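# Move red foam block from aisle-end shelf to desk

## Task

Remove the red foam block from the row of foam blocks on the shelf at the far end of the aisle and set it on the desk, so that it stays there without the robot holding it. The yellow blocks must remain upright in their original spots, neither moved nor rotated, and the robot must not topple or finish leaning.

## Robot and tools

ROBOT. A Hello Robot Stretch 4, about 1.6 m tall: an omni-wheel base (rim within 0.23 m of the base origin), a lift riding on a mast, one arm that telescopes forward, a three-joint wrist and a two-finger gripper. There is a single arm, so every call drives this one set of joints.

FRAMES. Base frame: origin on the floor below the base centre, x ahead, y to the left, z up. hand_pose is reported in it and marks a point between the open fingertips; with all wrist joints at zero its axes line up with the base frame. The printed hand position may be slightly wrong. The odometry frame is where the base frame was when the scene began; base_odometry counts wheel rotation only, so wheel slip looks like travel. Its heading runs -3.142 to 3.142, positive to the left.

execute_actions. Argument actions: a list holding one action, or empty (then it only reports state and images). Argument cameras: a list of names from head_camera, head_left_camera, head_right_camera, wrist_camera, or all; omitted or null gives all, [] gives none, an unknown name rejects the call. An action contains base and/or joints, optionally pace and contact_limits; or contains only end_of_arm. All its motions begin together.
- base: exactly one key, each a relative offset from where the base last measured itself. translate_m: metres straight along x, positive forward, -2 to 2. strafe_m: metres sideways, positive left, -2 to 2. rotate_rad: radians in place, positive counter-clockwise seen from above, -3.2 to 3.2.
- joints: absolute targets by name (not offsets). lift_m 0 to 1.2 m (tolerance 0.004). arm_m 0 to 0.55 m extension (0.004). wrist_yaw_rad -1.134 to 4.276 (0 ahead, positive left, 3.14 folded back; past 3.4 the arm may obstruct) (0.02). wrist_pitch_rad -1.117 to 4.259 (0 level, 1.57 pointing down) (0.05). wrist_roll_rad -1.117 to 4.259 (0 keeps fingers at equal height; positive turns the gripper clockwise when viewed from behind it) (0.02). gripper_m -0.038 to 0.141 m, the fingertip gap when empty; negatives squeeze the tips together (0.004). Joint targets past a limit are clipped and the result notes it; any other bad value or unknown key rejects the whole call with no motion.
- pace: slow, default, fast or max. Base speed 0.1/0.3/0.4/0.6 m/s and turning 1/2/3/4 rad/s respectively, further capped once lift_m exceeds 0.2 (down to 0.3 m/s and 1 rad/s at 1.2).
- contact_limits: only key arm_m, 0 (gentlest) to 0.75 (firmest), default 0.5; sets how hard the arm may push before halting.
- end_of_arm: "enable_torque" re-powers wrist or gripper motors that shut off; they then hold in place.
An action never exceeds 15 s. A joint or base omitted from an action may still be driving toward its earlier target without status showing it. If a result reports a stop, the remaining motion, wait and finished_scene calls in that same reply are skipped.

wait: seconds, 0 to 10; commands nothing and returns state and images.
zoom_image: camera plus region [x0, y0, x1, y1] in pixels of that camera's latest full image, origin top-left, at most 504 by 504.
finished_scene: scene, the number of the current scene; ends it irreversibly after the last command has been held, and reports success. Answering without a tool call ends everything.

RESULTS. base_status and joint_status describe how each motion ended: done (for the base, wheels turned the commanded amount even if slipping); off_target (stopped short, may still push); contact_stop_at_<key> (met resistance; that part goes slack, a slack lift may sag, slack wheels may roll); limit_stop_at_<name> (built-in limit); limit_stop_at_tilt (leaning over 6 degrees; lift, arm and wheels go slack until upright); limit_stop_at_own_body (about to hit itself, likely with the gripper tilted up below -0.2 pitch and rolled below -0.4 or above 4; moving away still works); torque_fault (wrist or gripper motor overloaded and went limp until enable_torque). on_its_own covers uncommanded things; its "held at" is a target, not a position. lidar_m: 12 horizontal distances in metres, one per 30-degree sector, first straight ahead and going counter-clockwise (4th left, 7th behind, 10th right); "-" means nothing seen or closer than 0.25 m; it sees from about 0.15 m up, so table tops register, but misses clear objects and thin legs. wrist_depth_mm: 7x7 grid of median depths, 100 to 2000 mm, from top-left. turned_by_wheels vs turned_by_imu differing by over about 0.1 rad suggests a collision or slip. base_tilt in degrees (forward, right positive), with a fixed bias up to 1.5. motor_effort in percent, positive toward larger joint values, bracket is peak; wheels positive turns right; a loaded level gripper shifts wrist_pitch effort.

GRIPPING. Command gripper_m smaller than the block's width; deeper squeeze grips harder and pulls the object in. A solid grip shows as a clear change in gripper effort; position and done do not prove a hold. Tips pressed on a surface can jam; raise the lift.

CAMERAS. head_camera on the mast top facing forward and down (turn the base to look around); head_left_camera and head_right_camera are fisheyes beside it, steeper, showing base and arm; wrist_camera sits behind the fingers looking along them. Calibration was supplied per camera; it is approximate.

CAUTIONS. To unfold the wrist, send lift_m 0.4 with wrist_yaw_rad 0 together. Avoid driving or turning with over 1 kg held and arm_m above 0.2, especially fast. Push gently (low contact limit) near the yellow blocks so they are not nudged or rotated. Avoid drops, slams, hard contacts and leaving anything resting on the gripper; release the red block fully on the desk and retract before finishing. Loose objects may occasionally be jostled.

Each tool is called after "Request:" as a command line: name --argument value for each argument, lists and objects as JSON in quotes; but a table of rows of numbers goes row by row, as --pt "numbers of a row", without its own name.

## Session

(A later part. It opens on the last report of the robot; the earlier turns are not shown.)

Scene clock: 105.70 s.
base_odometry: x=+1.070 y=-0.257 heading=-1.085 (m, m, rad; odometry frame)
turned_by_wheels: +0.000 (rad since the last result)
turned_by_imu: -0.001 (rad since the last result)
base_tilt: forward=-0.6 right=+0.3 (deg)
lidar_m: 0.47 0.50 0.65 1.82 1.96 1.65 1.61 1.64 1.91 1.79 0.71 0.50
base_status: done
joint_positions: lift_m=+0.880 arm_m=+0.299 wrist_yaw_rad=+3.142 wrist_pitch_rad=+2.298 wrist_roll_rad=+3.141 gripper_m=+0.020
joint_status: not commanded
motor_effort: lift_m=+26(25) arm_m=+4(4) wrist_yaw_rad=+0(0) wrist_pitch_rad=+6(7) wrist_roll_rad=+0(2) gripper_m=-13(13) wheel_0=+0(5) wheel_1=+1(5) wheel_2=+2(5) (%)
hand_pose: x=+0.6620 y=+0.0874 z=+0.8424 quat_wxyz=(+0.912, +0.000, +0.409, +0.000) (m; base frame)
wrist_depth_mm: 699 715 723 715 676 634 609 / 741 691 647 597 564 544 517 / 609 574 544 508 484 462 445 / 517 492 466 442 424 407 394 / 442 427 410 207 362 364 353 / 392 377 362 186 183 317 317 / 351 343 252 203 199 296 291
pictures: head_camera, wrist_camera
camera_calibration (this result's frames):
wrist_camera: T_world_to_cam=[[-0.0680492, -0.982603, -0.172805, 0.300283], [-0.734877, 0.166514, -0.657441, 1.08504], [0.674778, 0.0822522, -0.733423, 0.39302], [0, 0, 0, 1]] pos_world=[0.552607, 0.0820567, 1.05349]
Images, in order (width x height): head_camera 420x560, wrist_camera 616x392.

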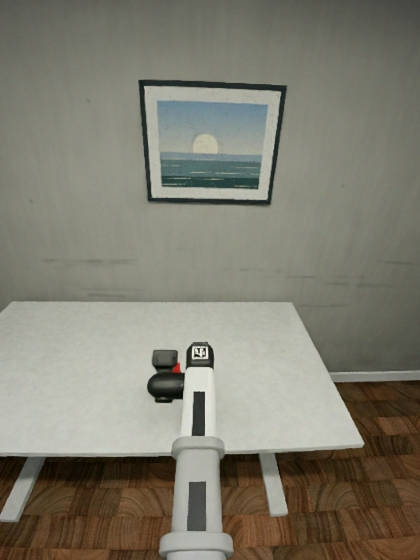

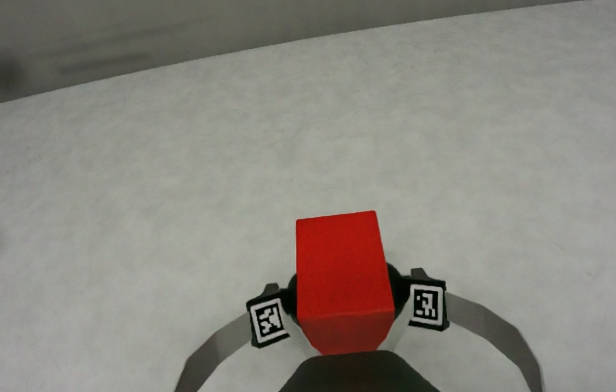

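Centre depth was 357 at grasp, now 443: lower by about 0.063.

Request:
execute_actions --actions '[{"joints":{"lift_m":0.817}}]' --cameras '[]'

Request:
execute_actions --actions '[{"joints":{"gripper_m":0.075},"pace":"slow"}]' --cameras '[]'

Request:
execute_actions --actions '[{"joints":{"lift_m":0.92,"arm_m":0.25},"pace":"fast"}]' --cameras '["wrist_camera"]'

Scene clock: 109.50 s.
base_odometry: x=+1.070 y=-0.257 heading=-1.085 (m, m, rad; odometry frame)
turned_by_wheels: +0.000 (rad since the last result)
turned_by_imu: +0.001 (rad since the last result)
base_tilt: forward=-0.6 right=+0.3 (deg)
lidar_m: 0.47 0.51 0.68 1.82 1.94 1.67 1.61 1.66 1.92 1.78 0.71 0.48
base_status: not commanded
joint_positions: lift_m=+0.817 arm_m=+0.299 wrist_yaw_rad=+3.142 wrist_pitch_rad=+2.298 wrist_roll_rad=+3.141 gripper_m=+0.020
joint_status: all done
motor_effort: lift_m=+17(24) arm_m=+4(4) wrist_yaw_rad=+0(0) wrist_pitch_rad=+6(7) wrist_roll_rad=+1(0) gripper_m=-12(12) wheel_0=+0(0) wheel_1=+1(1) wheel_2=+2(2) (%)
hand_pose: x=+0.6620 y=+0.0874 z=+0.7801 quat_wxyz=(+0.912, +0.000, +0.409, +0.000) (m; base frame)
wrist_depth_mm: 699 699 634 585 549 512 492 / 609 564 521 488 459 439 421 / 496 466 436 415 394 377 362 / 415 397 379 362 345 329 320 / 362 347 332 207 296 294 286 / 317 309 296 186 183 256 257 / 285 278 222 203 199 239 237
pictures: none
No camera images: the call's "cameras" was empty. Leave "cameras" out to get every camera's image.

Scene clock: 111.73 s.
base_odometry: x=+1.070 y=-0.257 heading=-1.085 (m, m, rad; odometry frame)
turned_by_wheels: +0.000 (rad since the last result)
turned_by_imu: +0.001 (rad since the last result)
base_tilt: forward=-0.5 right=+0.3 (deg)
lidar_m: 0.46 0.51 0.68 1.85 1.93 1.67 1.62 1.63 1.90 1.79 0.72 0.47
base_status: not commanded
joint_positions: lift_m=+0.817 arm_m=+0.299 wrist_yaw_rad=+3.142 wrist_pitch_rad=+2.298 wrist_roll_rad=+3.141 gripper_m=+0.075
joint_status: all done
motor_effort: lift_m=+17(16) arm_m=+4(4) wrist_yaw_rad=+0(1) wrist_pitch_rad=+6(7) wrist_roll_rad=+0(1) gripper_m=-1(16) wheel_0=+0(0) wheel_1=+1(1) wheel_2=+2(2) (%)
hand_pose: x=+0.6620 y=+0.0874 z=+0.7801 quat_wxyz=(+0.912, +0.000, +0.409, +0.000) (m; base frame)
wrist_depth_mm: 699 691 634 585 549 517 492 / 621 564 525 488 462 436 421 / 500 466 439 413 394 375 362 / 418 399 379 362 345 332 319 / 362 347 334 228 291 296 286 / 317 307 290 192 191 251 257 / 286 278 263 195 192 240 236
pictures: none
No camera images: the call's "cameras" was empty. Leave "cameras" out to get every camera's image.

Scene clock: 112.93 s.
base_odometry: x=+1.070 y=-0.257 heading=-1.085 (m, m, rad; odometry frame)
turned_by_wheels: +0.000 (rad since the last result)
turned_by_imu: +0.000 (rad since the last result)
base_tilt: forward=-0.5 right=+0.3 (deg)
lidar_m: 0.46 0.50 0.65 1.84 1.91 1.67 1.61 1.64 1.89 1.78 0.68 0.47
base_status: not commanded
joint_positions: lift_m=+0.920 arm_m=+0.251 wrist_yaw_rad=+3.142 wrist_pitch_rad=+2.298 wrist_roll_rad=+3.141 gripper_m=+0.075
joint_status: all done
motor_effort: lift_m=+26(28) arm_m=-4(2) wrist_yaw_rad=-1(0) wrist_pitch_rad=+6(7) wrist_roll_rad=+1(2) gripper_m=-3(1) wheel_0=+0(0) wheel_1=+1(1) wheel_2=+2(2) (%)
hand_pose: x=+0.6135 y=+0.0875 z=+0.8824 quat_wxyz=(+0.912, +0.000, +0.409, +0.000) (m; base frame)
wrist_depth_mm: 741 759 778 768 759 707 683 / 809 788 715 676 640 603 580 / 691 647 603 574 544 525 500 / 574 554 521 500 477 459 442 / 504 484 462 442 424 407 394 / 439 424 402 307 300 347 353 / 397 384 364 322 325 330 325
pictures: wrist_camera
camera_calibration (this result's frames):
wrist_camera: T_world_to_cam=[[-0.067873, -0.982612, -0.172818, 0.303833], [-0.734774, 0.166407, -0.657584, 1.07581], [0.674908, 0.0823502, -0.733292, 0.454873], [0, 0, 0, 1]] pos_world=[0.5041, 0.0820686, 1.0935]
Images, in order (width x height): wrist_camera 616x392.

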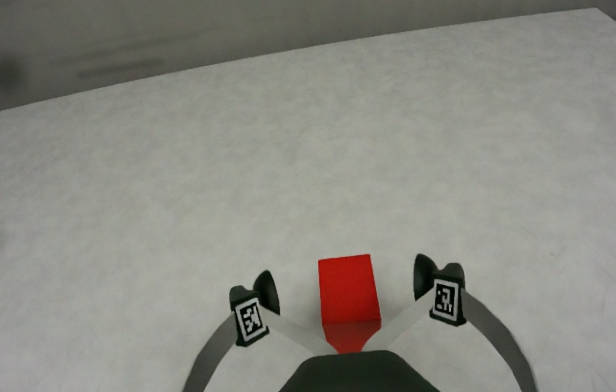

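Request:
finished_scene --scene 1

The scene is finished: the task was done.


## Next scene

The same job, from a new start.

Request:
execute_actions --actions '[]'

Scene clock: 0.00 s.
base_odometry: x=+0.000 y=+0.000 heading=+0.000 (m, m, rad; odometry frame)
turned_by_wheels: +0.000 (rad since the last result)
turned_by_imu: +0.000 (rad since the last result)
base_tilt: forward=-0.6 right=+0.3 (deg)
lidar_m: 1.31 1.98 1.26 1.21 1.23 1.64 0.72 0.71 1.00 2.43 2.52 1.63
base_status: not commanded
joint_positions: lift_m=+0.155 arm_m=+0.001 wrist_yaw_rad=+3.060 wrist_pitch_rad=-0.012 wrist_roll_rad=-0.016 gripper_m=+0.057
joint_status: not commanded
motor_effort: lift_m=+21 arm_m=-1 wrist_yaw_rad=-1 wrist_pitch_rad=-5 wrist_roll_rad=-1 gripper_m=-3 wheel_0=+0 wheel_1=+0 wheel_2=+0 (%)
hand_pose: x=-0.1090 y=+0.1105 z=+0.3370 quat_wxyz=(+0.041, +0.006, -0.008, +0.999) (m; base frame)
wrist_depth_mm: 173 203 1661 1756 1756 1808 1430 / 147 148 1661 1708 1808 1756 1430 / - 135 247 1708 1756 1756 1499 / - 141 219 1708 1708 1808 1576 / 116 147 1661 1661 1756 1808 1499 / 236 1618 1430 1336 1078 991 976 / 661 1160 917 904 831 750 741
pictures: head_camera, head_left_camera, head_right_camera, wrist_camera
camera_calibration (this result's frames):
wrist_camera: T_world_to_cam=[[-0.00543625, 0.988723, -0.149659, -0.0356716], [-0.0262992, -0.149751, -0.988374, 0.406041], [-0.999639, -0.00143713, 0.0268167, 0.111273], [0, 0, 0, 1]] pos_world=[0.121717, 0.0962344, 0.392998]
Images, in order (width x height): head_camera 420x560, head_left_camera 420x672, head_right_camera 420x672, wrist_camera 616x392.

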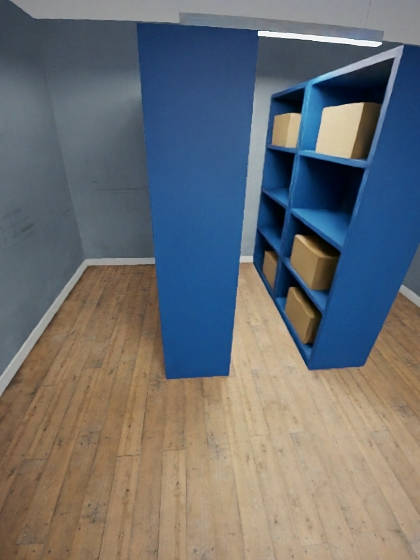

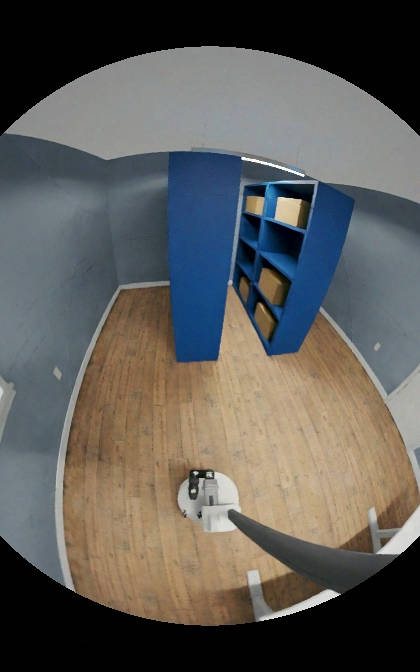

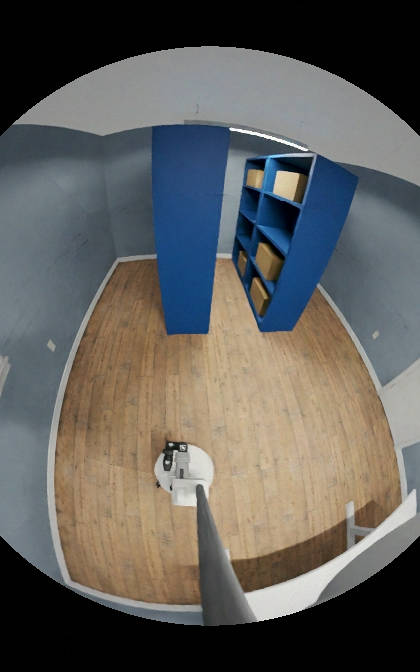

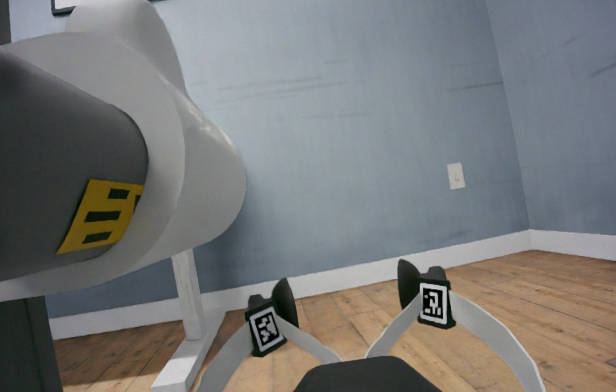

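Request:
execute_actions --actions '[{"base":{"rotate_rad":0.108},"pace":"fast"}]' --cameras '[]'

Request:
execute_actions --actions '[{"base":{"strafe_m":-0.65},"pace":"max"}]' --cameras '[]'

Request:
execute_actions --actions '[{"base":{"translate_m":1.05},"joints":{"lift_m":0.55},"pace":"max"}]' --cameras '["head_camera","head_left_camera","head_right_camera"]'

Scene clock: 5.37 s.
base_odometry: x=+0.000 y=+0.000 heading=+0.108 (m, m, rad; odometry frame)
turned_by_wheels: +0.108 (rad since the last result)
turned_by_imu: +0.109 (rad since the last result)
base_tilt: forward=-0.6 right=+0.3 (deg)
lidar_m: 1.34 1.76 1.21 1.22 1.29 1.56 0.73 0.75 1.07 2.44 1.88 1.63
base_status: done
joint_positions: lift_m=+0.155 arm_m=+0.001 wrist_yaw_rad=+3.060 wrist_pitch_rad=-0.012 wrist_roll_rad=-0.016 gripper_m=+0.057
joint_status: not commanded
motor_effort: lift_m=+21(21) arm_m=-1(1) wrist_yaw_rad=-1(1) wrist_pitch_rad=-5(6) wrist_roll_rad=+0(0) gripper_m=-3(4) wheel_0=-1(6) wheel_1=+0(8) wheel_2=+0(9) (%)
hand_pose: x=-0.1090 y=+0.1105 z=+0.3370 quat_wxyz=(+0.041, +0.006, -0.008, +0.999) (m; base frame)
wrist_depth_mm: 174 203 1708 1756 1661 1708 1618 / 147 148 1661 1661 1708 1661 1661 / - 135 246 1708 1708 1708 1661 / - 141 218 1661 1661 1661 1708 / 116 147 1661 1708 1661 1661 1618 / 235 1661 1464 1336 1098 991 991 / 661 1205 931 904 820 759 741
pictures: none
No camera images: the call's "cameras" was empty. Leave "cameras" out to get every camera's image.

Scene clock: 7.87 s.
base_odometry: x=+0.070 y=-0.646 heading=+0.108 (m, m, rad; odometry frame)
turned_by_wheels: +0.000 (rad since the last result)
turned_by_imu: -0.002 (rad since the last result)
base_tilt: forward=-0.5 right=+0.3 (deg)
lidar_m: 1.35 1.37 1.93 1.86 1.98 0.78 0.74 0.77 1.12 1.78 1.88 1.36
base_status: done
joint_positions: lift_m=+0.155 arm_m=+0.001 wrist_yaw_rad=+3.060 wrist_pitch_rad=-0.012 wrist_roll_rad=-0.016 gripper_m=+0.057
joint_status: not commanded
motor_effort: lift_m=+21(21) arm_m=-1(1) wrist_yaw_rad=-1(1) wrist_pitch_rad=-6(5) wrist_roll_rad=-1(1) gripper_m=-3(2) wheel_0=-3(11) wheel_1=+1(13) wheel_2=-1(2) (%)
hand_pose: x=-0.1090 y=+0.1105 z=+0.3370 quat_wxyz=(+0.041, +0.006, -0.008, +0.999) (m; base frame)
wrist_depth_mm: 173 203 1708 1756 1708 1661 1708 / 147 148 991 1025 1138 1708 1708 / - 135 247 1661 1661 1661 1708 / - 141 218 1661 1661 1661 1661 / 116 147 1708 1708 1661 1708 1576 / 235 1618 1618 1308 1078 960 991 / 661 1205 960 904 831 759 741
pictures: none
No camera images: the call's "cameras" was empty. Leave "cameras" out to get every camera's image.

Scene clock: 11.17 s.
base_odometry: x=+1.114 y=-0.533 heading=+0.108 (m, m, rad; odometry frame)
turned_by_wheels: +0.000 (rad since the last result)
turned_by_imu: -0.004 (rad since the last result)
base_tilt: forward=-0.5 right=+0.3 (deg)
lidar_m: 1.11 0.46 0.44 1.85 1.96 1.90 1.82 1.86 1.90 1.82 0.42 0.38
base_status: done
joint_positions: lift_m=+0.550 arm_m=+0.001 wrist_yaw_rad=+3.060 wrist_pitch_rad=-0.012 wrist_roll_rad=-0.016 gripper_m=+0.057
joint_status: all done
motor_effort: lift_m=+23(27) arm_m=-1(1) wrist_yaw_rad=-1(1) wrist_pitch_rad=-5(6) wrist_roll_rad=+0(0) gripper_m=-3(0) wheel_0=+0(5) wheel_1=-2(7) wheel_2=+1(18) (%)
hand_pose: x=-0.1090 y=+0.1105 z=+0.7314 quat_wxyz=(+0.041, +0.006, -0.008, +0.999) (m; base frame)
wrist_depth_mm: 173 202 - - - - - / 147 148 - - - - - / - 135 246 - - - - / - 141 219 - - - - / 116 147 - - - - - / 236 - - - - 1983 1983 / - - 1921 1808 1661 1537 1464
pictures: head_camera, head_left_camera, head_right_camera
Images, in order (width x height): head_camera 420x560, head_left_camera 420x672, head_right_camera 420x672.

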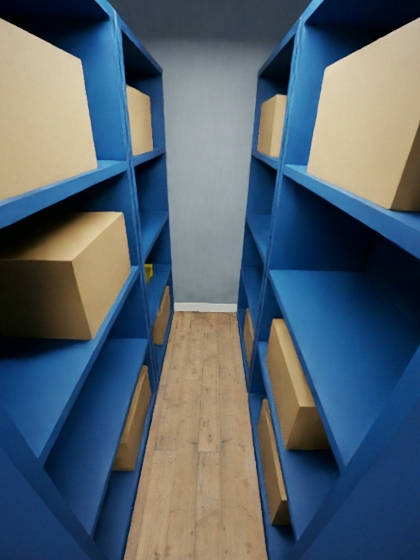

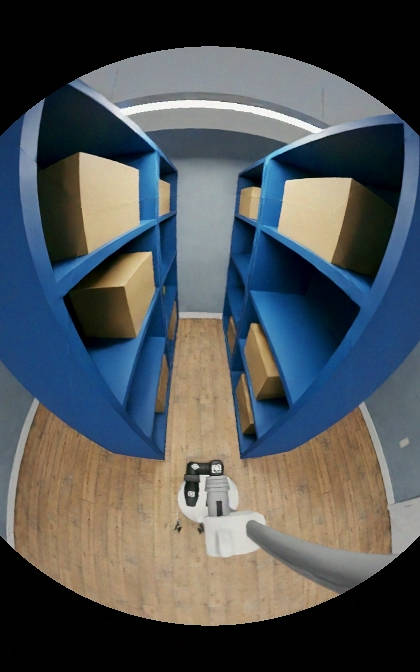

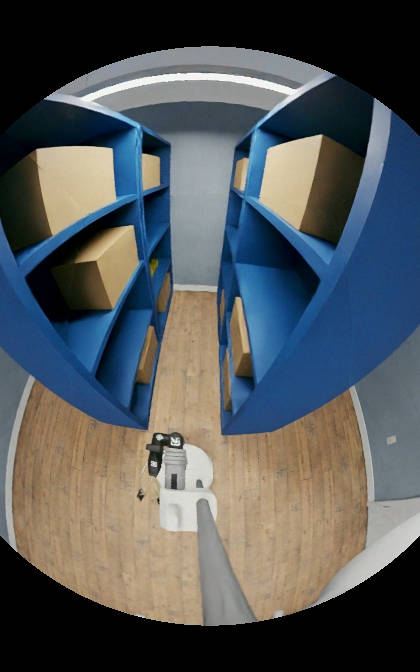

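Request:
execute_actions --actions '[{"base":{"translate_m":1.15},"joints":{"lift_m":0.72,"wrist_pitch_rad":1.6,"wrist_roll_rad":0},"pace":"fast"}]' --cameras '["head_camera","head_right_camera"]'

Scene clock: 19.53 s.
base_odometry: x=+2.257 y=-0.409 heading=+0.108 (m, m, rad; odometry frame)
turned_by_wheels: +0.000 (rad since the last result)
turned_by_imu: -0.003 (rad since the last result)
base_tilt: forward=-0.6 right=+0.3 (deg)
lidar_m: 0.99 0.44 0.32 0.28 0.30 0.47 3.80 0.39 0.27 0.25 0.28 0.39
base_status: done
joint_positions: lift_m=+0.720 arm_m=+0.001 wrist_yaw_rad=+3.060 wrist_pitch_rad=+1.600 wrist_roll_rad=+0.000 gripper_m=+0.057
joint_status: all done
motor_effort: lift_m=+24(29) arm_m=-1(1) wrist_yaw_rad=-1(1) wrist_pitch_rad=+1(5) wrist_roll_rad=+2(4) gripper_m=-1(4) wheel_0=+1(7) wheel_1=-2(8) wheel_2=+0(14) (%)
hand_pose: x=+0.1869 y=+0.0865 z=+0.6096 quat_wxyz=(+0.028, -0.717, +0.029, +0.696) (m; base frame)
wrist_depth_mm: 306 430 627 615 820 496 338 / 707 530 621 621 831 544 366 / 788 798 634 621 831 661 732 / 585 788 627 621 820 741 732 / 559 768 866 842 842 741 732 / 517 683 866 842 831 732 732 / 521 640 788 842 842 820 559
pictures: head_camera, head_right_camera
Images, in order (width x height): head_camera 420x560, head_right_camera 420x672.

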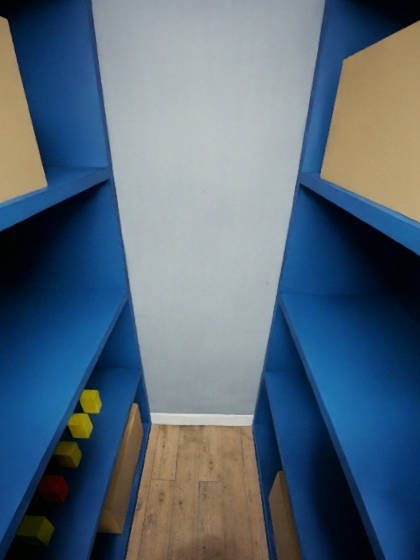

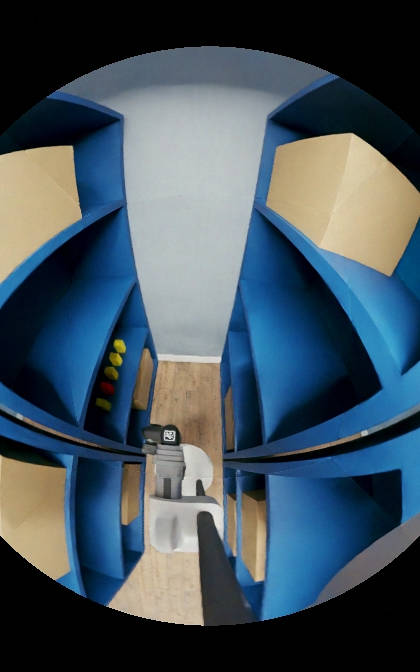

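Request:
execute_actions --actions '[{"base":{"translate_m":0.337},"joints":{"wrist_yaw_rad":0,"gripper_m":0.068},"pace":"fast"}]' --cameras '[]'

Request:
execute_actions --actions '[{"base":{"rotate_rad":1.585}}]' --cameras '[]'

Request:
execute_actions --actions '[{"joints":{"wrist_pitch_rad":0.84}}]' --cameras '["wrist_camera","head_right_camera"]'

Scene clock: 27.40 s.
base_odometry: x=+2.592 y=-0.373 heading=+0.108 (m, m, rad; odometry frame)
turned_by_wheels: +0.000 (rad since the last result)
turned_by_imu: +0.000 (rad since the last result)
base_tilt: forward=-0.6 right=+0.2 (deg)
lidar_m: 0.65 0.44 0.33 0.29 0.32 0.44 1.15 0.39 0.27 0.25 0.27 0.42
base_status: done
joint_positions: lift_m=+0.720 arm_m=+0.001 wrist_yaw_rad=+0.001 wrist_pitch_rad=+1.600 wrist_roll_rad=+0.000 gripper_m=+0.068
joint_status: all done
motor_effort: lift_m=+24(24) arm_m=-1(1) wrist_yaw_rad=-3(10) wrist_pitch_rad=+1(2) wrist_roll_rad=+2(2) gripper_m=-2(0) wheel_0=+1(5) wheel_1=-1(8) wheel_2=+0(12) (%)
hand_pose: x=+0.1631 y=-0.0874 z=+0.6096 quat_wxyz=(+0.697, +0.000, +0.717, +0.000) (m; base frame)
wrist_depth_mm: 683 831 842 831 809 732 307 / 627 842 842 842 820 732 723 / 609 831 854 831 831 544 466 / 585 788 842 831 820 574 466 / 559 788 647 627 621 603 469 / 798 798 640 621 621 496 473 / 809 798 640 627 627 699 477
pictures: none
No camera images: the call's "cameras" was empty. Leave "cameras" out to get every camera's image.

Scene clock: 29.47 s.
base_odometry: x=+2.592 y=-0.373 heading=+1.692 (m, m, rad; odometry frame)
turned_by_wheels: +1.585 (rad since the last result)
turned_by_imu: +1.581 (rad since the last result)
base_tilt: forward=-0.6 right=+0.3 (deg)
lidar_m: 0.29 0.31 0.46 1.09 0.40 0.27 0.27 0.28 0.40 0.65 0.43 0.30
base_status: done
joint_positions: lift_m=+0.720 arm_m=+0.001 wrist_yaw_rad=+0.000 wrist_pitch_rad=+1.600 wrist_roll_rad=+0.000 gripper_m=+0.068
joint_status: not commanded
motor_effort: lift_m=+24(24) arm_m=-1(1) wrist_yaw_rad=-2(3) wrist_pitch_rad=+1(1) wrist_roll_rad=+4(1) gripper_m=-2(1) wheel_0=-1(4) wheel_1=-1(5) wheel_2=-2(9) (%)
hand_pose: x=+0.1631 y=-0.0874 z=+0.6096 quat_wxyz=(+0.697, +0.000, +0.717, +0.000) (m; base frame)
wrist_depth_mm: 307 304 301 296 293 289 387 / 310 307 303 640 496 585 707 / 424 609 778 798 820 809 809 / 866 866 854 831 831 809 798 / 878 866 647 621 627 820 809 / 904 878 647 627 621 820 820 / 891 891 640 627 621 820 820
pictures: none
No camera images: the call's "cameras" was empty. Leave "cameras" out to get every camera's image.

Scene clock: 30.47 s.
base_odometry: x=+2.592 y=-0.373 heading=+1.692 (m, m, rad; odometry frame)
turned_by_wheels: +0.000 (rad since the last result)
turned_by_imu: +0.000 (rad since the last result)
base_tilt: forward=-0.6 right=+0.3 (deg)
lidar_m: 0.28 0.33 0.45 1.06 0.41 0.27 0.27 0.28 0.40 0.65 0.42 0.30
base_status: not commanded
joint_positions: lift_m=+0.720 arm_m=+0.001 wrist_yaw_rad=+0.000 wrist_pitch_rad=+0.842 wrist_roll_rad=+0.000 gripper_m=+0.068
joint_status: all done
motor_effort: lift_m=+24(24) arm_m=-1(1) wrist_yaw_rad=-1(2) wrist_pitch_rad=-4(12) wrist_roll_rad=+1(3) gripper_m=-2(4) wheel_0=-1(1) wheel_1=-1(1) wheel_2=-2(2) (%)
hand_pose: x=+0.3636 y=-0.0874 z=+0.6827 quat_wxyz=(+0.913, +0.000, +0.409, +0.000) (m; base frame)
wrist_depth_mm: 421 508 517 530 535 549 549 / 415 554 574 591 580 564 544 / 399 569 585 549 521 492 466 / 387 508 508 480 445 336 359 / 375 459 430 410 364 366 366 / 357 418 392 370 357 338 336 / 345 377 349 342 327 317 312
pictures: head_right_camera, wrist_camera
camera_calibration (this result's frames):
wrist_camera: T_world_to_cam=[[-0.0675663, -0.982629, -0.172844, 0.0804748], [-0.733921, 0.166305, -0.658561, 0.79035], [0.675866, 0.0823571, -0.732409, 0.490577], [0, 0, 0, 1]] pos_world=[0.253927, -0.092765, 0.893706]
Images, in order (width x height): head_right_camera 420x672, wrist_camera 616x392.

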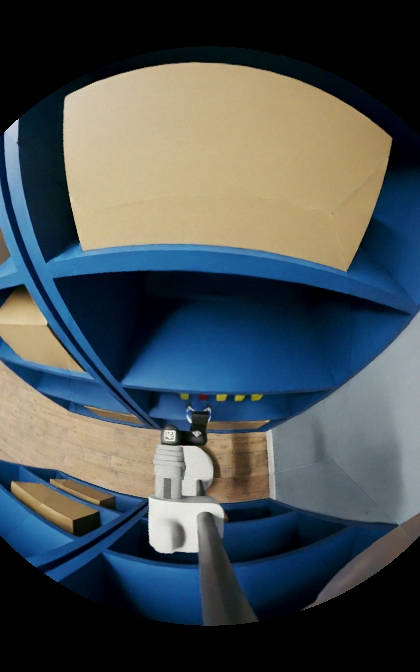

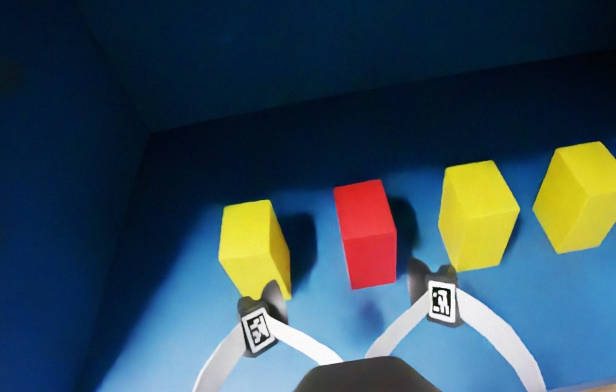

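Request:
execute_actions --actions '[{"base":{"strafe_m":-0.022},"joints":{"lift_m":0.632,"arm_m":0.05}}]' --cameras '["wrist_camera"]'

Scene clock: 34.57 s.
base_odometry: x=+2.614 y=-0.371 heading=+1.692 (m, m, rad; odometry frame)
turned_by_wheels: +0.000 (rad since the last result)
turned_by_imu: +0.001 (rad since the last result)
base_tilt: forward=-0.6 right=+0.3 (deg)
lidar_m: 0.27 0.31 0.46 1.05 0.41 0.28 0.26 0.29 0.39 0.64 0.41 0.31
base_status: done
joint_positions: lift_m=+0.632 arm_m=+0.049 wrist_yaw_rad=+0.000 wrist_pitch_rad=+0.842 wrist_roll_rad=+0.000 gripper_m=+0.068
joint_status: all done
motor_effort: lift_m=+16(24) arm_m=+5(5) wrist_yaw_rad=-1(2) wrist_pitch_rad=-3(4) wrist_roll_rad=+1(1) gripper_m=-1(2) wheel_0=-1(5) wheel_1=+1(10) wheel_2=+0(1) (%)
hand_pose: x=+0.4123 y=-0.0874 z=+0.5954 quat_wxyz=(+0.913, +0.000, +0.408, +0.000) (m; base frame)
wrist_depth_mm: 436 459 469 477 484 477 469 / 442 508 500 484 452 427 404 / 430 473 442 415 389 247 353 / 402 404 362 248 332 227 293 / 368 340 263 265 296 267 279 / 325 312 279 278 270 254 254 / 293 283 263 256 246 239 235
pictures: wrist_camera
camera_calibration (this result's frames):
wrist_camera: T_world_to_cam=[[-0.0675911, -0.982623, -0.172867, 0.0686833], [-0.733682, 0.166368, -0.658811, 0.768646], [0.676123, 0.0822996, -0.732178, 0.393486], [0, 0, 0, 1]] pos_world=[0.302539, -0.092772, 0.806368]
Images, in order (width x height): wrist_camera 616x392.

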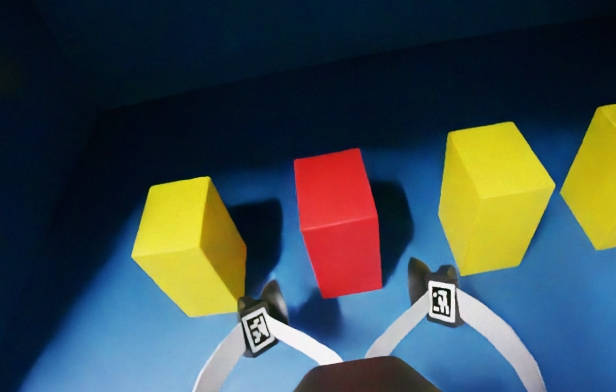

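Request:
execute_actions --actions '[{"base":{"strafe_m":-0.004},"joints":{"arm_m":0.106},"pace":"slow"}]' --cameras '["wrist_camera"]'

Scene clock: 39.97 s.
base_odometry: x=+2.618 y=-0.370 heading=+1.692 (m, m, rad; odometry frame)
turned_by_wheels: +0.000 (rad since the last result)
turned_by_imu: +0.001 (rad since the last result)
base_tilt: forward=-0.5 right=+0.3 (deg)
lidar_m: 0.28 0.32 0.45 1.05 0.38 0.27 0.25 0.29 0.38 0.62 0.42 0.30
base_status: done
joint_positions: lift_m=+0.632 arm_m=+0.105 wrist_yaw_rad=+0.000 wrist_pitch_rad=+0.842 wrist_roll_rad=+0.000 gripper_m=+0.068
joint_status: all done
motor_effort: lift_m=+16(16) arm_m=+5(6) wrist_yaw_rad=-1(1) wrist_pitch_rad=-3(3) wrist_roll_rad=+1(2) gripper_m=-1(2) wheel_0=+1(7) wheel_1=-3(4) wheel_2=+0(0) (%)
hand_pose: x=+0.4683 y=-0.0874 z=+0.5954 quat_wxyz=(+0.913, +0.000, +0.408, +0.000) (m; base frame)
wrist_depth_mm: 394 402 413 421 427 433 442 / 424 445 462 459 452 424 404 / 436 477 436 413 387 368 351 / 404 404 377 359 342 325 254 / 368 351 330 217 293 212 186 / 327 211 224 195 194 186 200 / 293 224 204 205 218 238 235
pictures: wrist_camera
camera_calibration (this result's frames):
wrist_camera: T_world_to_cam=[[-0.0675909, -0.982623, -0.172867, 0.0724673], [-0.733682, 0.166368, -0.658811, 0.809722], [0.676123, 0.0822997, -0.732178, 0.355633], [0, 0, 0, 1]] pos_world=[0.358525, -0.092772, 0.806368]
Images, in order (width x height): wrist_camera 616x392.

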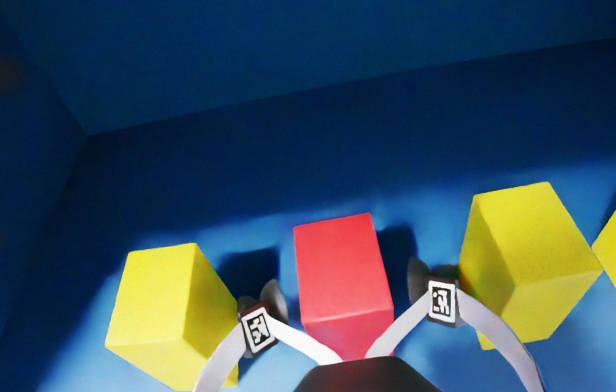

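Request:
execute_actions --actions '[{"joints":{"gripper_m":0.02}}]' --cameras '["wrist_camera"]'

Request:
execute_actions --actions '[{"joints":{"lift_m":0.66,"arm_m":0.0}}]' --cameras '["wrist_camera"]'

Request:
execute_actions --actions '[{"joints":{"lift_m":0.74},"pace":"fast"}]' --cameras '[]'

Request:
execute_actions --actions '[{"joints":{"wrist_pitch_rad":1.65}}]' --cameras '["wrist_camera"]'

Scene clock: 45.23 s.
base_odometry: x=+2.618 y=-0.370 heading=+1.692 (m, m, rad; odometry frame)
turned_by_wheels: +0.000 (rad since the last result)
turned_by_imu: +0.001 (rad since the last result)
base_tilt: forward=-0.6 right=+0.3 (deg)
lidar_m: 0.27 0.31 0.45 1.07 0.38 0.30 0.27 0.30 0.39 0.62 0.42 0.31
base_status: not commanded
joint_positions: lift_m=+0.632 arm_m=+0.105 wrist_yaw_rad=+0.000 wrist_pitch_rad=+0.842 wrist_roll_rad=+0.000 gripper_m=+0.020
joint_status: all done
motor_effort: lift_m=+16(16) arm_m=+5(5) wrist_yaw_rad=-1(2) wrist_pitch_rad=-3(3) wrist_roll_rad=+1(3) gripper_m=-13(10) wheel_0=+1(1) wheel_1=-3(3) wheel_2=+0(0) (%)
hand_pose: x=+0.4683 y=-0.0874 z=+0.5954 quat_wxyz=(+0.913, +0.000, +0.408, +0.000) (m; base frame)
wrist_depth_mm: 394 402 415 421 427 433 436 / 424 449 459 455 449 424 404 / 433 473 439 410 387 368 349 / 410 402 379 359 343 325 254 / 368 353 330 210 294 215 186 / 325 211 233 189 183 179 201 / 293 224 199 193 204 238 -
pictures: wrist_camera
camera_calibration (this result's frames):
wrist_camera: T_world_to_cam=[[-0.0675908, -0.982623, -0.172867, 0.0724673], [-0.733682, 0.166368, -0.658811, 0.809723], [0.676123, 0.0822997, -0.732178, 0.355632], [0, 0, 0, 1]] pos_world=[0.358526, -0.092772, 0.806368]
Images, in order (width x height): wrist_camera 616x392.

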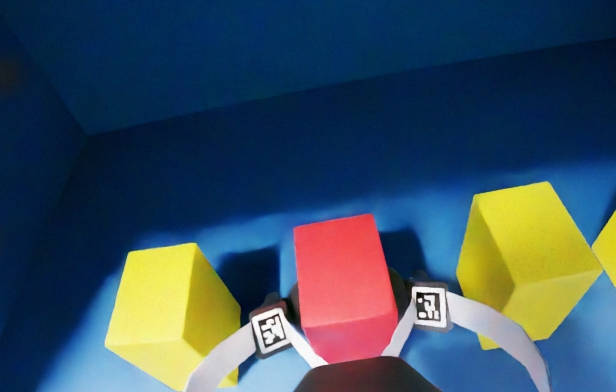

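Scene clock: 46.53 s.
base_odometry: x=+2.618 y=-0.370 heading=+1.692 (m, m, rad; odometry frame)
turned_by_wheels: +0.000 (rad since the last result)
turned_by_imu: +0.000 (rad since the last result)
base_tilt: forward=-0.5 right=+0.2 (deg)
lidar_m: 0.27 0.31 0.43 1.07 0.40 0.28 0.27 0.29 0.37 0.61 0.42 0.31
base_status: not commanded
joint_positions: lift_m=+0.660 arm_m=+0.001 wrist_yaw_rad=+0.000 wrist_pitch_rad=+0.842 wrist_roll_rad=+0.000 gripper_m=+0.020
joint_status: all done
motor_effort: lift_m=+25(26) arm_m=-4(8) wrist_yaw_rad=-1(2) wrist_pitch_rad=-4(5) wrist_roll_rad=+2(3) gripper_m=-12(13) wheel_0=+1(1) wheel_1=-3(3) wheel_2=+0(0) (%)
hand_pose: x=+0.3643 y=-0.0874 z=+0.6227 quat_wxyz=(+0.913, +0.000, +0.409, +0.000) (m; base frame)
wrist_depth_mm: 459 508 512 530 535 530 521 / 452 559 559 530 496 466 449 / 436 512 488 455 427 297 298 / 424 449 309 399 370 300 322 / 392 389 327 209 325 320 309 / 357 345 332 189 183 180 282 / 324 312 289 193 204 264 -
pictures: wrist_camera
camera_calibration (this result's frames):
wrist_camera: T_world_to_cam=[[-0.0676858, -0.98262, -0.172848, 0.0701552], [-0.733859, 0.166402, -0.658605, 0.751276], [0.675921, 0.0822677, -0.732368, 0.446076], [0, 0, 0, 1]] pos_world=[0.254566, -0.0927759, 0.833612]
Images, in order (width x height): wrist_camera 616x392.

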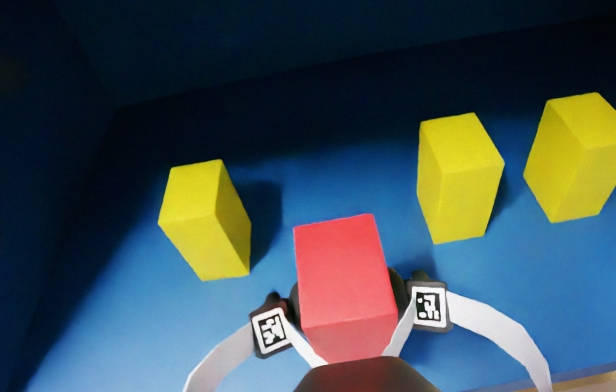

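Scene clock: 47.63 s.
base_odometry: x=+2.618 y=-0.370 heading=+1.692 (m, m, rad; odometry frame)
turned_by_wheels: +0.000 (rad since the last result)
turned_by_imu: +0.000 (rad since the last result)
base_tilt: forward=-0.6 right=+0.3 (deg)
lidar_m: 0.28 0.32 0.44 1.08 0.41 0.28 0.26 0.29 0.39 0.62 0.41 0.30
base_status: not commanded
joint_positions: lift_m=+0.740 arm_m=+0.001 wrist_yaw_rad=+0.000 wrist_pitch_rad=+0.842 wrist_roll_rad=+0.000 gripper_m=+0.020
joint_status: all done
motor_effort: lift_m=+24(26) arm_m=-5(5) wrist_yaw_rad=-1(1) wrist_pitch_rad=-4(4) wrist_roll_rad=+2(1) gripper_m=-13(12) wheel_0=+1(1) wheel_1=-3(3) wheel_2=+0(0) (%)
hand_pose: x=+0.3643 y=-0.0874 z=+0.7027 quat_wxyz=(+0.913, +0.000, +0.409, +0.000) (m; base frame)
wrist_depth_mm: 462 508 521 525 535 544 544 / 449 559 574 585 591 580 569 / 436 609 615 580 549 521 496 / 424 549 535 508 480 439 338 / 407 488 373 209 357 387 364 / 392 439 407 190 183 180 355 / 375 399 366 193 204 336 330
pictures: none
No camera images: the call's "cameras" was empty. Leave "cameras" out to get every camera's image.

Scene clock: 48.67 s.
base_odometry: x=+2.618 y=-0.370 heading=+1.692 (m, m, rad; odometry frame)
turned_by_wheels: +0.000 (rad since the last result)
turned_by_imu: +0.000 (rad since the last result)
base_tilt: forward=-0.6 right=+0.3 (deg)
lidar_m: 0.28 0.31 0.46 1.05 0.40 0.28 0.28 0.28 0.39 0.62 0.41 0.31
base_status: not commanded
joint_positions: lift_m=+0.740 arm_m=+0.001 wrist_yaw_rad=+0.000 wrist_pitch_rad=+1.649 wrist_roll_rad=+0.000 gripper_m=+0.020
joint_status: all done
motor_effort: lift_m=+24(24) arm_m=-4(4) wrist_yaw_rad=-1(1) wrist_pitch_rad=+3(5) wrist_roll_rad=+2(0) gripper_m=-13(17) wheel_0=+2(2) wheel_1=-3(3) wheel_2=+0(0) (%)
hand_pose: x=+0.1494 y=-0.0874 z=+0.6303 quat_wxyz=(+0.679, +0.000, +0.734, +0.000) (m; base frame)
wrist_depth_mm: 319 315 310 307 304 473 473 / 322 320 778 759 654 750 798 / 500 732 854 842 842 820 831 / 891 891 854 647 842 842 831 / 904 891 661 209 647 854 842 / 917 917 668 189 183 180 854 / 931 917 676 194 204 842 842
pictures: wrist_camera
camera_calibration (this result's frames):
wrist_camera: T_world_to_cam=[[-0.171677, -0.982625, -0.07053, 0.00796805], [-0.983201, 0.166393, 0.0750279, 0.173479], [-0.0619887, 0.0822257, -0.994684, 0.872498], [0, 0, 0, 1]] pos_world=[0.226017, -0.0927778, 0.855406]
Images, in order (width x height): wrist_camera 616x392.

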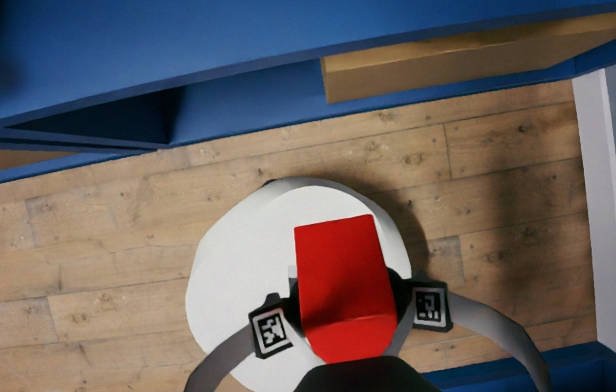

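Request:
execute_actions --actions '[{"base":{"rotate_rad":1.58}}]' --cameras '["head_camera"]'

Scene clock: 51.97 s.
base_odometry: x=+2.618 y=-0.370 heading=-3.011 (m, m, rad; odometry frame)
turned_by_wheels: +1.580 (rad since the last result)
turned_by_imu: +1.576 (rad since the last result)
base_tilt: forward=-0.6 right=+0.3 (deg)
lidar_m: 1.05 0.39 0.28 0.25 0.28 0.42 0.63 0.42 0.29 0.27 0.32 0.46
base_status: done
joint_positions: lift_m=+0.740 arm_m=+0.001 wrist_yaw_rad=+0.000 wrist_pitch_rad=+1.650 wrist_roll_rad=+0.000 gripper_m=+0.020
joint_status: not commanded
motor_effort: lift_m=+24(24) arm_m=-4(4) wrist_yaw_rad=-1(1) wrist_pitch_rad=+2(3) wrist_roll_rad=+0(0) gripper_m=-12(14) wheel_0=-2(9) wheel_1=-1(5) wheel_2=-1(9) (%)
hand_pose: x=+0.1493 y=-0.0874 z=+0.6303 quat_wxyz=(+0.679, +0.000, +0.734, +0.000) (m; base frame)
wrist_depth_mm: 691 831 842 831 820 549 359 / 788 788 854 854 831 574 382 / 585 798 866 842 842 750 741 / 574 798 878 647 842 750 759 / 539 732 668 210 647 778 759 / 549 707 668 189 183 180 699 / 549 661 668 193 204 768 539
pictures: head_camera
Images, in order (width x height): head_camera 420x560.

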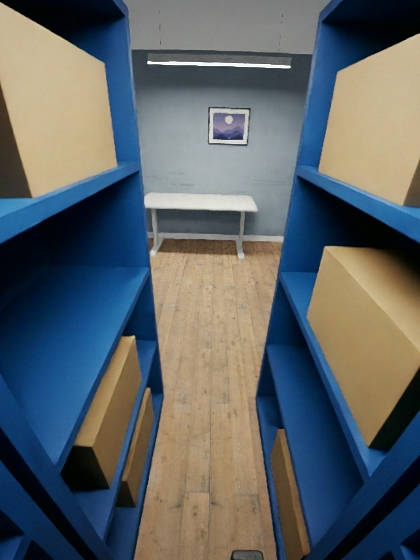

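Request:
execute_actions --actions '[{"base":{"translate_m":0.75},"joints":{"wrist_pitch_rad":0.84},"pace":"max"}]' --cameras '[]'

Scene clock: 58.57 s.
base_odometry: x=+1.874 y=-0.468 heading=-3.011 (m, m, rad; odometry frame)
turned_by_wheels: +0.000 (rad since the last result)
turned_by_imu: -0.002 (rad since the last result)
base_tilt: forward=-0.6 right=+0.3 (deg)
lidar_m: 2.53 0.36 0.28 0.25 0.27 0.38 1.22 0.44 0.32 0.29 0.31 0.45
base_status: done
joint_positions: lift_m=+0.740 arm_m=+0.001 wrist_yaw_rad=+0.000 wrist_pitch_rad=+0.842 wrist_roll_rad=+0.000 gripper_m=+0.020
joint_status: all done
motor_effort: lift_m=+21(24) arm_m=-4(4) wrist_yaw_rad=-1(0) wrist_pitch_rad=-4(11) wrist_roll_rad=+3(1) gripper_m=-12(13) wheel_0=+1(8) wheel_1=+0(5) wheel_2=+1(12) (%)
hand_pose: x=+0.3642 y=-0.0874 z=+0.7030 quat_wxyz=(+0.913, +0.000, +0.409, +0.000) (m; base frame)
wrist_depth_mm: - - - 1921 1808 1661 1618 / - 1983 1808 1618 1537 1464 1397 / 1756 1618 1499 1397 1366 1255 1229 / 1499 1397 1308 1229 1182 1098 1078 / 1255 1205 1160 209 1008 991 946 / 1118 1078 1025 189 183 180 484 / 433 960 891 194 204 820 554
pictures: none
No camera images: the call's "cameras" was empty. Leave "cameras" out to get every camera's image.

Request:
execute_actions --actions '[{"base":{"translate_m":1.9},"joints":{"lift_m":0.9,"arm_m":0.45},"pace":"max"}]' --cameras '["head_camera","wrist_camera"]'

Scene clock: 65.70 s.
base_odometry: x=-0.009 y=-0.716 heading=-3.011 (m, m, rad; odometry frame)
turned_by_wheels: +0.000 (rad since the last result)
turned_by_imu: -0.006 (rad since the last result)
base_tilt: forward=-0.5 right=+0.3 (deg)
lidar_m: 0.64 0.69 0.99 1.78 1.91 1.49 1.44 1.51 1.95 1.86 2.00 0.66
base_status: done
joint_positions: lift_m=+0.900 arm_m=+0.449 wrist_yaw_rad=+0.000 wrist_pitch_rad=+0.842 wrist_roll_rad=+0.000 gripper_m=+0.020
joint_status: all done
motor_effort: lift_m=+21(28) arm_m=+4(6) wrist_yaw_rad=-1(0) wrist_pitch_rad=-4(5) wrist_roll_rad=+1(2) gripper_m=-13(14) wheel_0=+1(6) wheel_1=+0(6) wheel_2=+2(12) (%)
hand_pose: x=+0.8124 y=-0.0874 z=+0.8630 quat_wxyz=(+0.913, +0.000, +0.409, +0.000) (m; base frame)
wrist_depth_mm: 723 741 750 750 699 647 609 / 778 750 683 627 580 549 530 / 668 621 569 535 504 480 459 / 554 525 492 466 442 421 404 / 480 455 433 209 382 377 364 / 424 404 387 188 183 180 330 / 379 366 340 193 204 309 -
pictures: head_camera, wrist_camera
camera_calibration (this result's frames):
wrist_camera: T_world_to_cam=[[-0.0676692, -0.982619, -0.172861, 0.142031], [-0.733774, 0.166409, -0.658698, 1.23844], [0.676015, 0.0822672, -0.732281, 0.319084], [0, 0, 0, 1]] pos_world=[0.702642, -0.0927763, 1.07397]
Images, in order (width x height): head_camera 420x560, wrist_camera 616x392.

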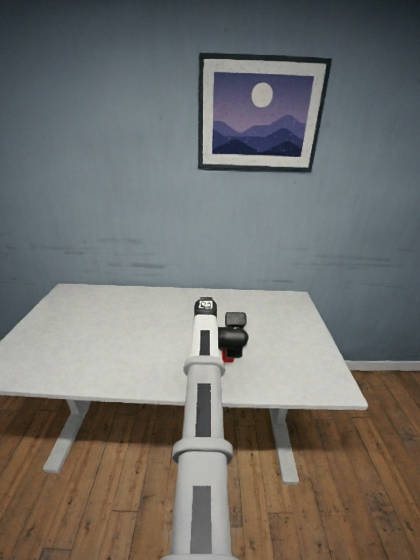

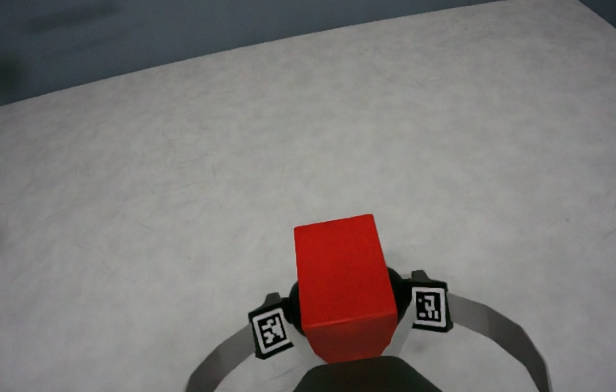

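Request:
execute_actions --actions '[{"joints":{"lift_m":0.817}}]' --cameras '[]'

Request:
execute_actions --actions '[{"joints":{"gripper_m":0.07}}]' --cameras '[]'

Request:
execute_actions --actions '[{"joints":{"lift_m":0.9},"pace":"fast"}]' --cameras '["wrist_camera","head_right_camera"]'

Scene clock: 71.73 s.
base_odometry: x=-0.009 y=-0.716 heading=-3.011 (m, m, rad; odometry frame)
turned_by_wheels: +0.000 (rad since the last result)
turned_by_imu: +0.001 (rad since the last result)
base_tilt: forward=-0.5 right=+0.3 (deg)
lidar_m: 0.64 0.70 0.97 1.77 1.89 1.50 1.46 1.49 1.93 1.86 2.01 0.67
base_status: not commanded
joint_positions: lift_m=+0.817 arm_m=+0.449 wrist_yaw_rad=+0.000 wrist_pitch_rad=+0.842 wrist_roll_rad=+0.000 gripper_m=+0.020
joint_status: all done
motor_effort: lift_m=+16(21) arm_m=+4(4) wrist_yaw_rad=-1(1) wrist_pitch_rad=-4(4) wrist_roll_rad=+1(1) gripper_m=-11(15) wheel_0=+1(1) wheel_1=-1(0) wheel_2=+2(2) (%)
hand_pose: x=+0.8124 y=-0.0874 z=+0.7804 quat_wxyz=(+0.913, +0.000, +0.409, +0.000) (m; base frame)
wrist_depth_mm: 715 699 621 564 525 492 466 / 627 569 517 480 445 418 399 / 504 462 433 407 384 364 347 / 421 399 375 357 338 320 309 / 364 347 332 209 290 287 278 / 322 309 296 189 183 180 251 / 290 278 257 194 204 236 -
pictures: none
No camera images: the call's "cameras" was empty. Leave "cameras" out to get every camera's image.

Scene clock: 73.03 s.
base_odometry: x=-0.009 y=-0.716 heading=-3.011 (m, m, rad; odometry frame)
turned_by_wheels: +0.000 (rad since the last result)
turned_by_imu: +0.000 (rad since the last result)
base_tilt: forward=-0.5 right=+0.3 (deg)
lidar_m: 0.65 0.68 0.98 1.77 1.91 1.48 1.45 1.49 1.93 1.85 2.00 0.65
base_status: not commanded
joint_positions: lift_m=+0.817 arm_m=+0.449 wrist_yaw_rad=+0.000 wrist_pitch_rad=+0.842 wrist_roll_rad=+0.000 gripper_m=+0.070
joint_status: all done
motor_effort: lift_m=+16(16) arm_m=+4(4) wrist_yaw_rad=-1(1) wrist_pitch_rad=-3(4) wrist_roll_rad=+2(2) gripper_m=-1(11) wheel_0=+1(1) wheel_1=-1(0) wheel_2=+2(2) (%)
hand_pose: x=+0.8124 y=-0.0874 z=+0.7804 quat_wxyz=(+0.913, +0.000, +0.408, +0.000) (m; base frame)
wrist_depth_mm: 723 699 627 564 525 488 466 / 621 569 512 477 445 421 399 / 504 469 433 410 382 364 349 / 421 402 377 355 338 320 310 / 366 347 332 213 289 287 279 / 322 310 296 190 190 244 251 / 289 279 260 198 209 236 232
pictures: none
No camera images: the call's "cameras" was empty. Leave "cameras" out to get every camera's image.

Scene clock: 74.13 s.
base_odometry: x=-0.009 y=-0.716 heading=-3.011 (m, m, rad; odometry frame)
turned_by_wheels: +0.000 (rad since the last result)
turned_by_imu: +0.000 (rad since the last result)
base_tilt: forward=-0.5 right=+0.3 (deg)
lidar_m: 0.63 0.71 0.98 1.76 1.90 1.48 1.46 1.44 1.96 1.86 1.98 0.65
base_status: not commanded
joint_positions: lift_m=+0.900 arm_m=+0.449 wrist_yaw_rad=+0.000 wrist_pitch_rad=+0.842 wrist_roll_rad=+0.000 gripper_m=+0.070
joint_status: all done
motor_effort: lift_m=+25(26) arm_m=+4(4) wrist_yaw_rad=-1(2) wrist_pitch_rad=-3(3) wrist_roll_rad=+2(0) gripper_m=+0(5) wheel_0=+1(1) wheel_1=+0(0) wheel_2=+2(2) (%)
hand_pose: x=+0.8124 y=-0.0874 z=+0.8628 quat_wxyz=(+0.913, +0.000, +0.408, +0.000) (m; base frame)
wrist_depth_mm: 723 732 759 750 691 634 609 / 778 750 676 627 580 549 525 / 661 621 569 539 504 477 459 / 559 521 492 469 442 421 410 / 480 459 436 415 397 379 362 / 424 404 389 274 267 320 329 / 379 364 342 253 253 309 304
pictures: head_right_camera, wrist_camera
camera_calibration (this result's frames):
wrist_camera: T_world_to_cam=[[-0.0676319, -0.982619, -0.172875, 0.141972], [-0.733633, 0.166409, -0.658856, 1.23833], [0.676173, 0.0822674, -0.732136, 0.318605], [0, 0, 0, 1]] pos_world=[0.702649, -0.0927763, 1.07369]
Images, in order (width x height): head_right_camera 420x672, wrist_camera 616x392.

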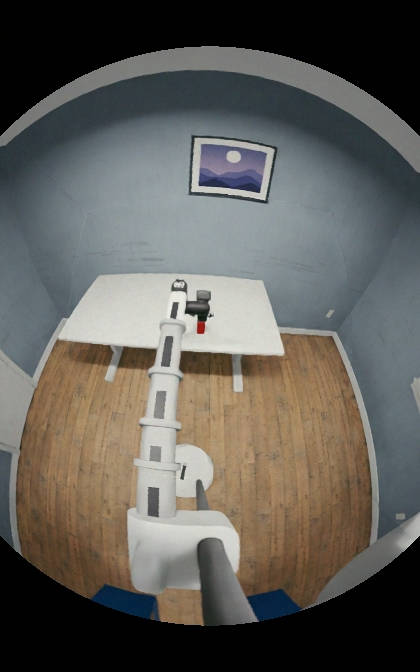

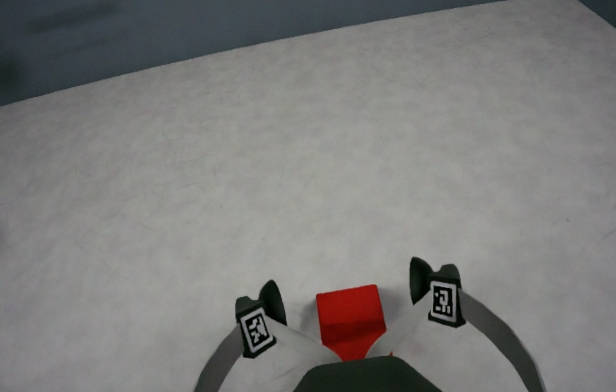

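Request:
finished_scene --scene 2

The scene is finished: the task was done.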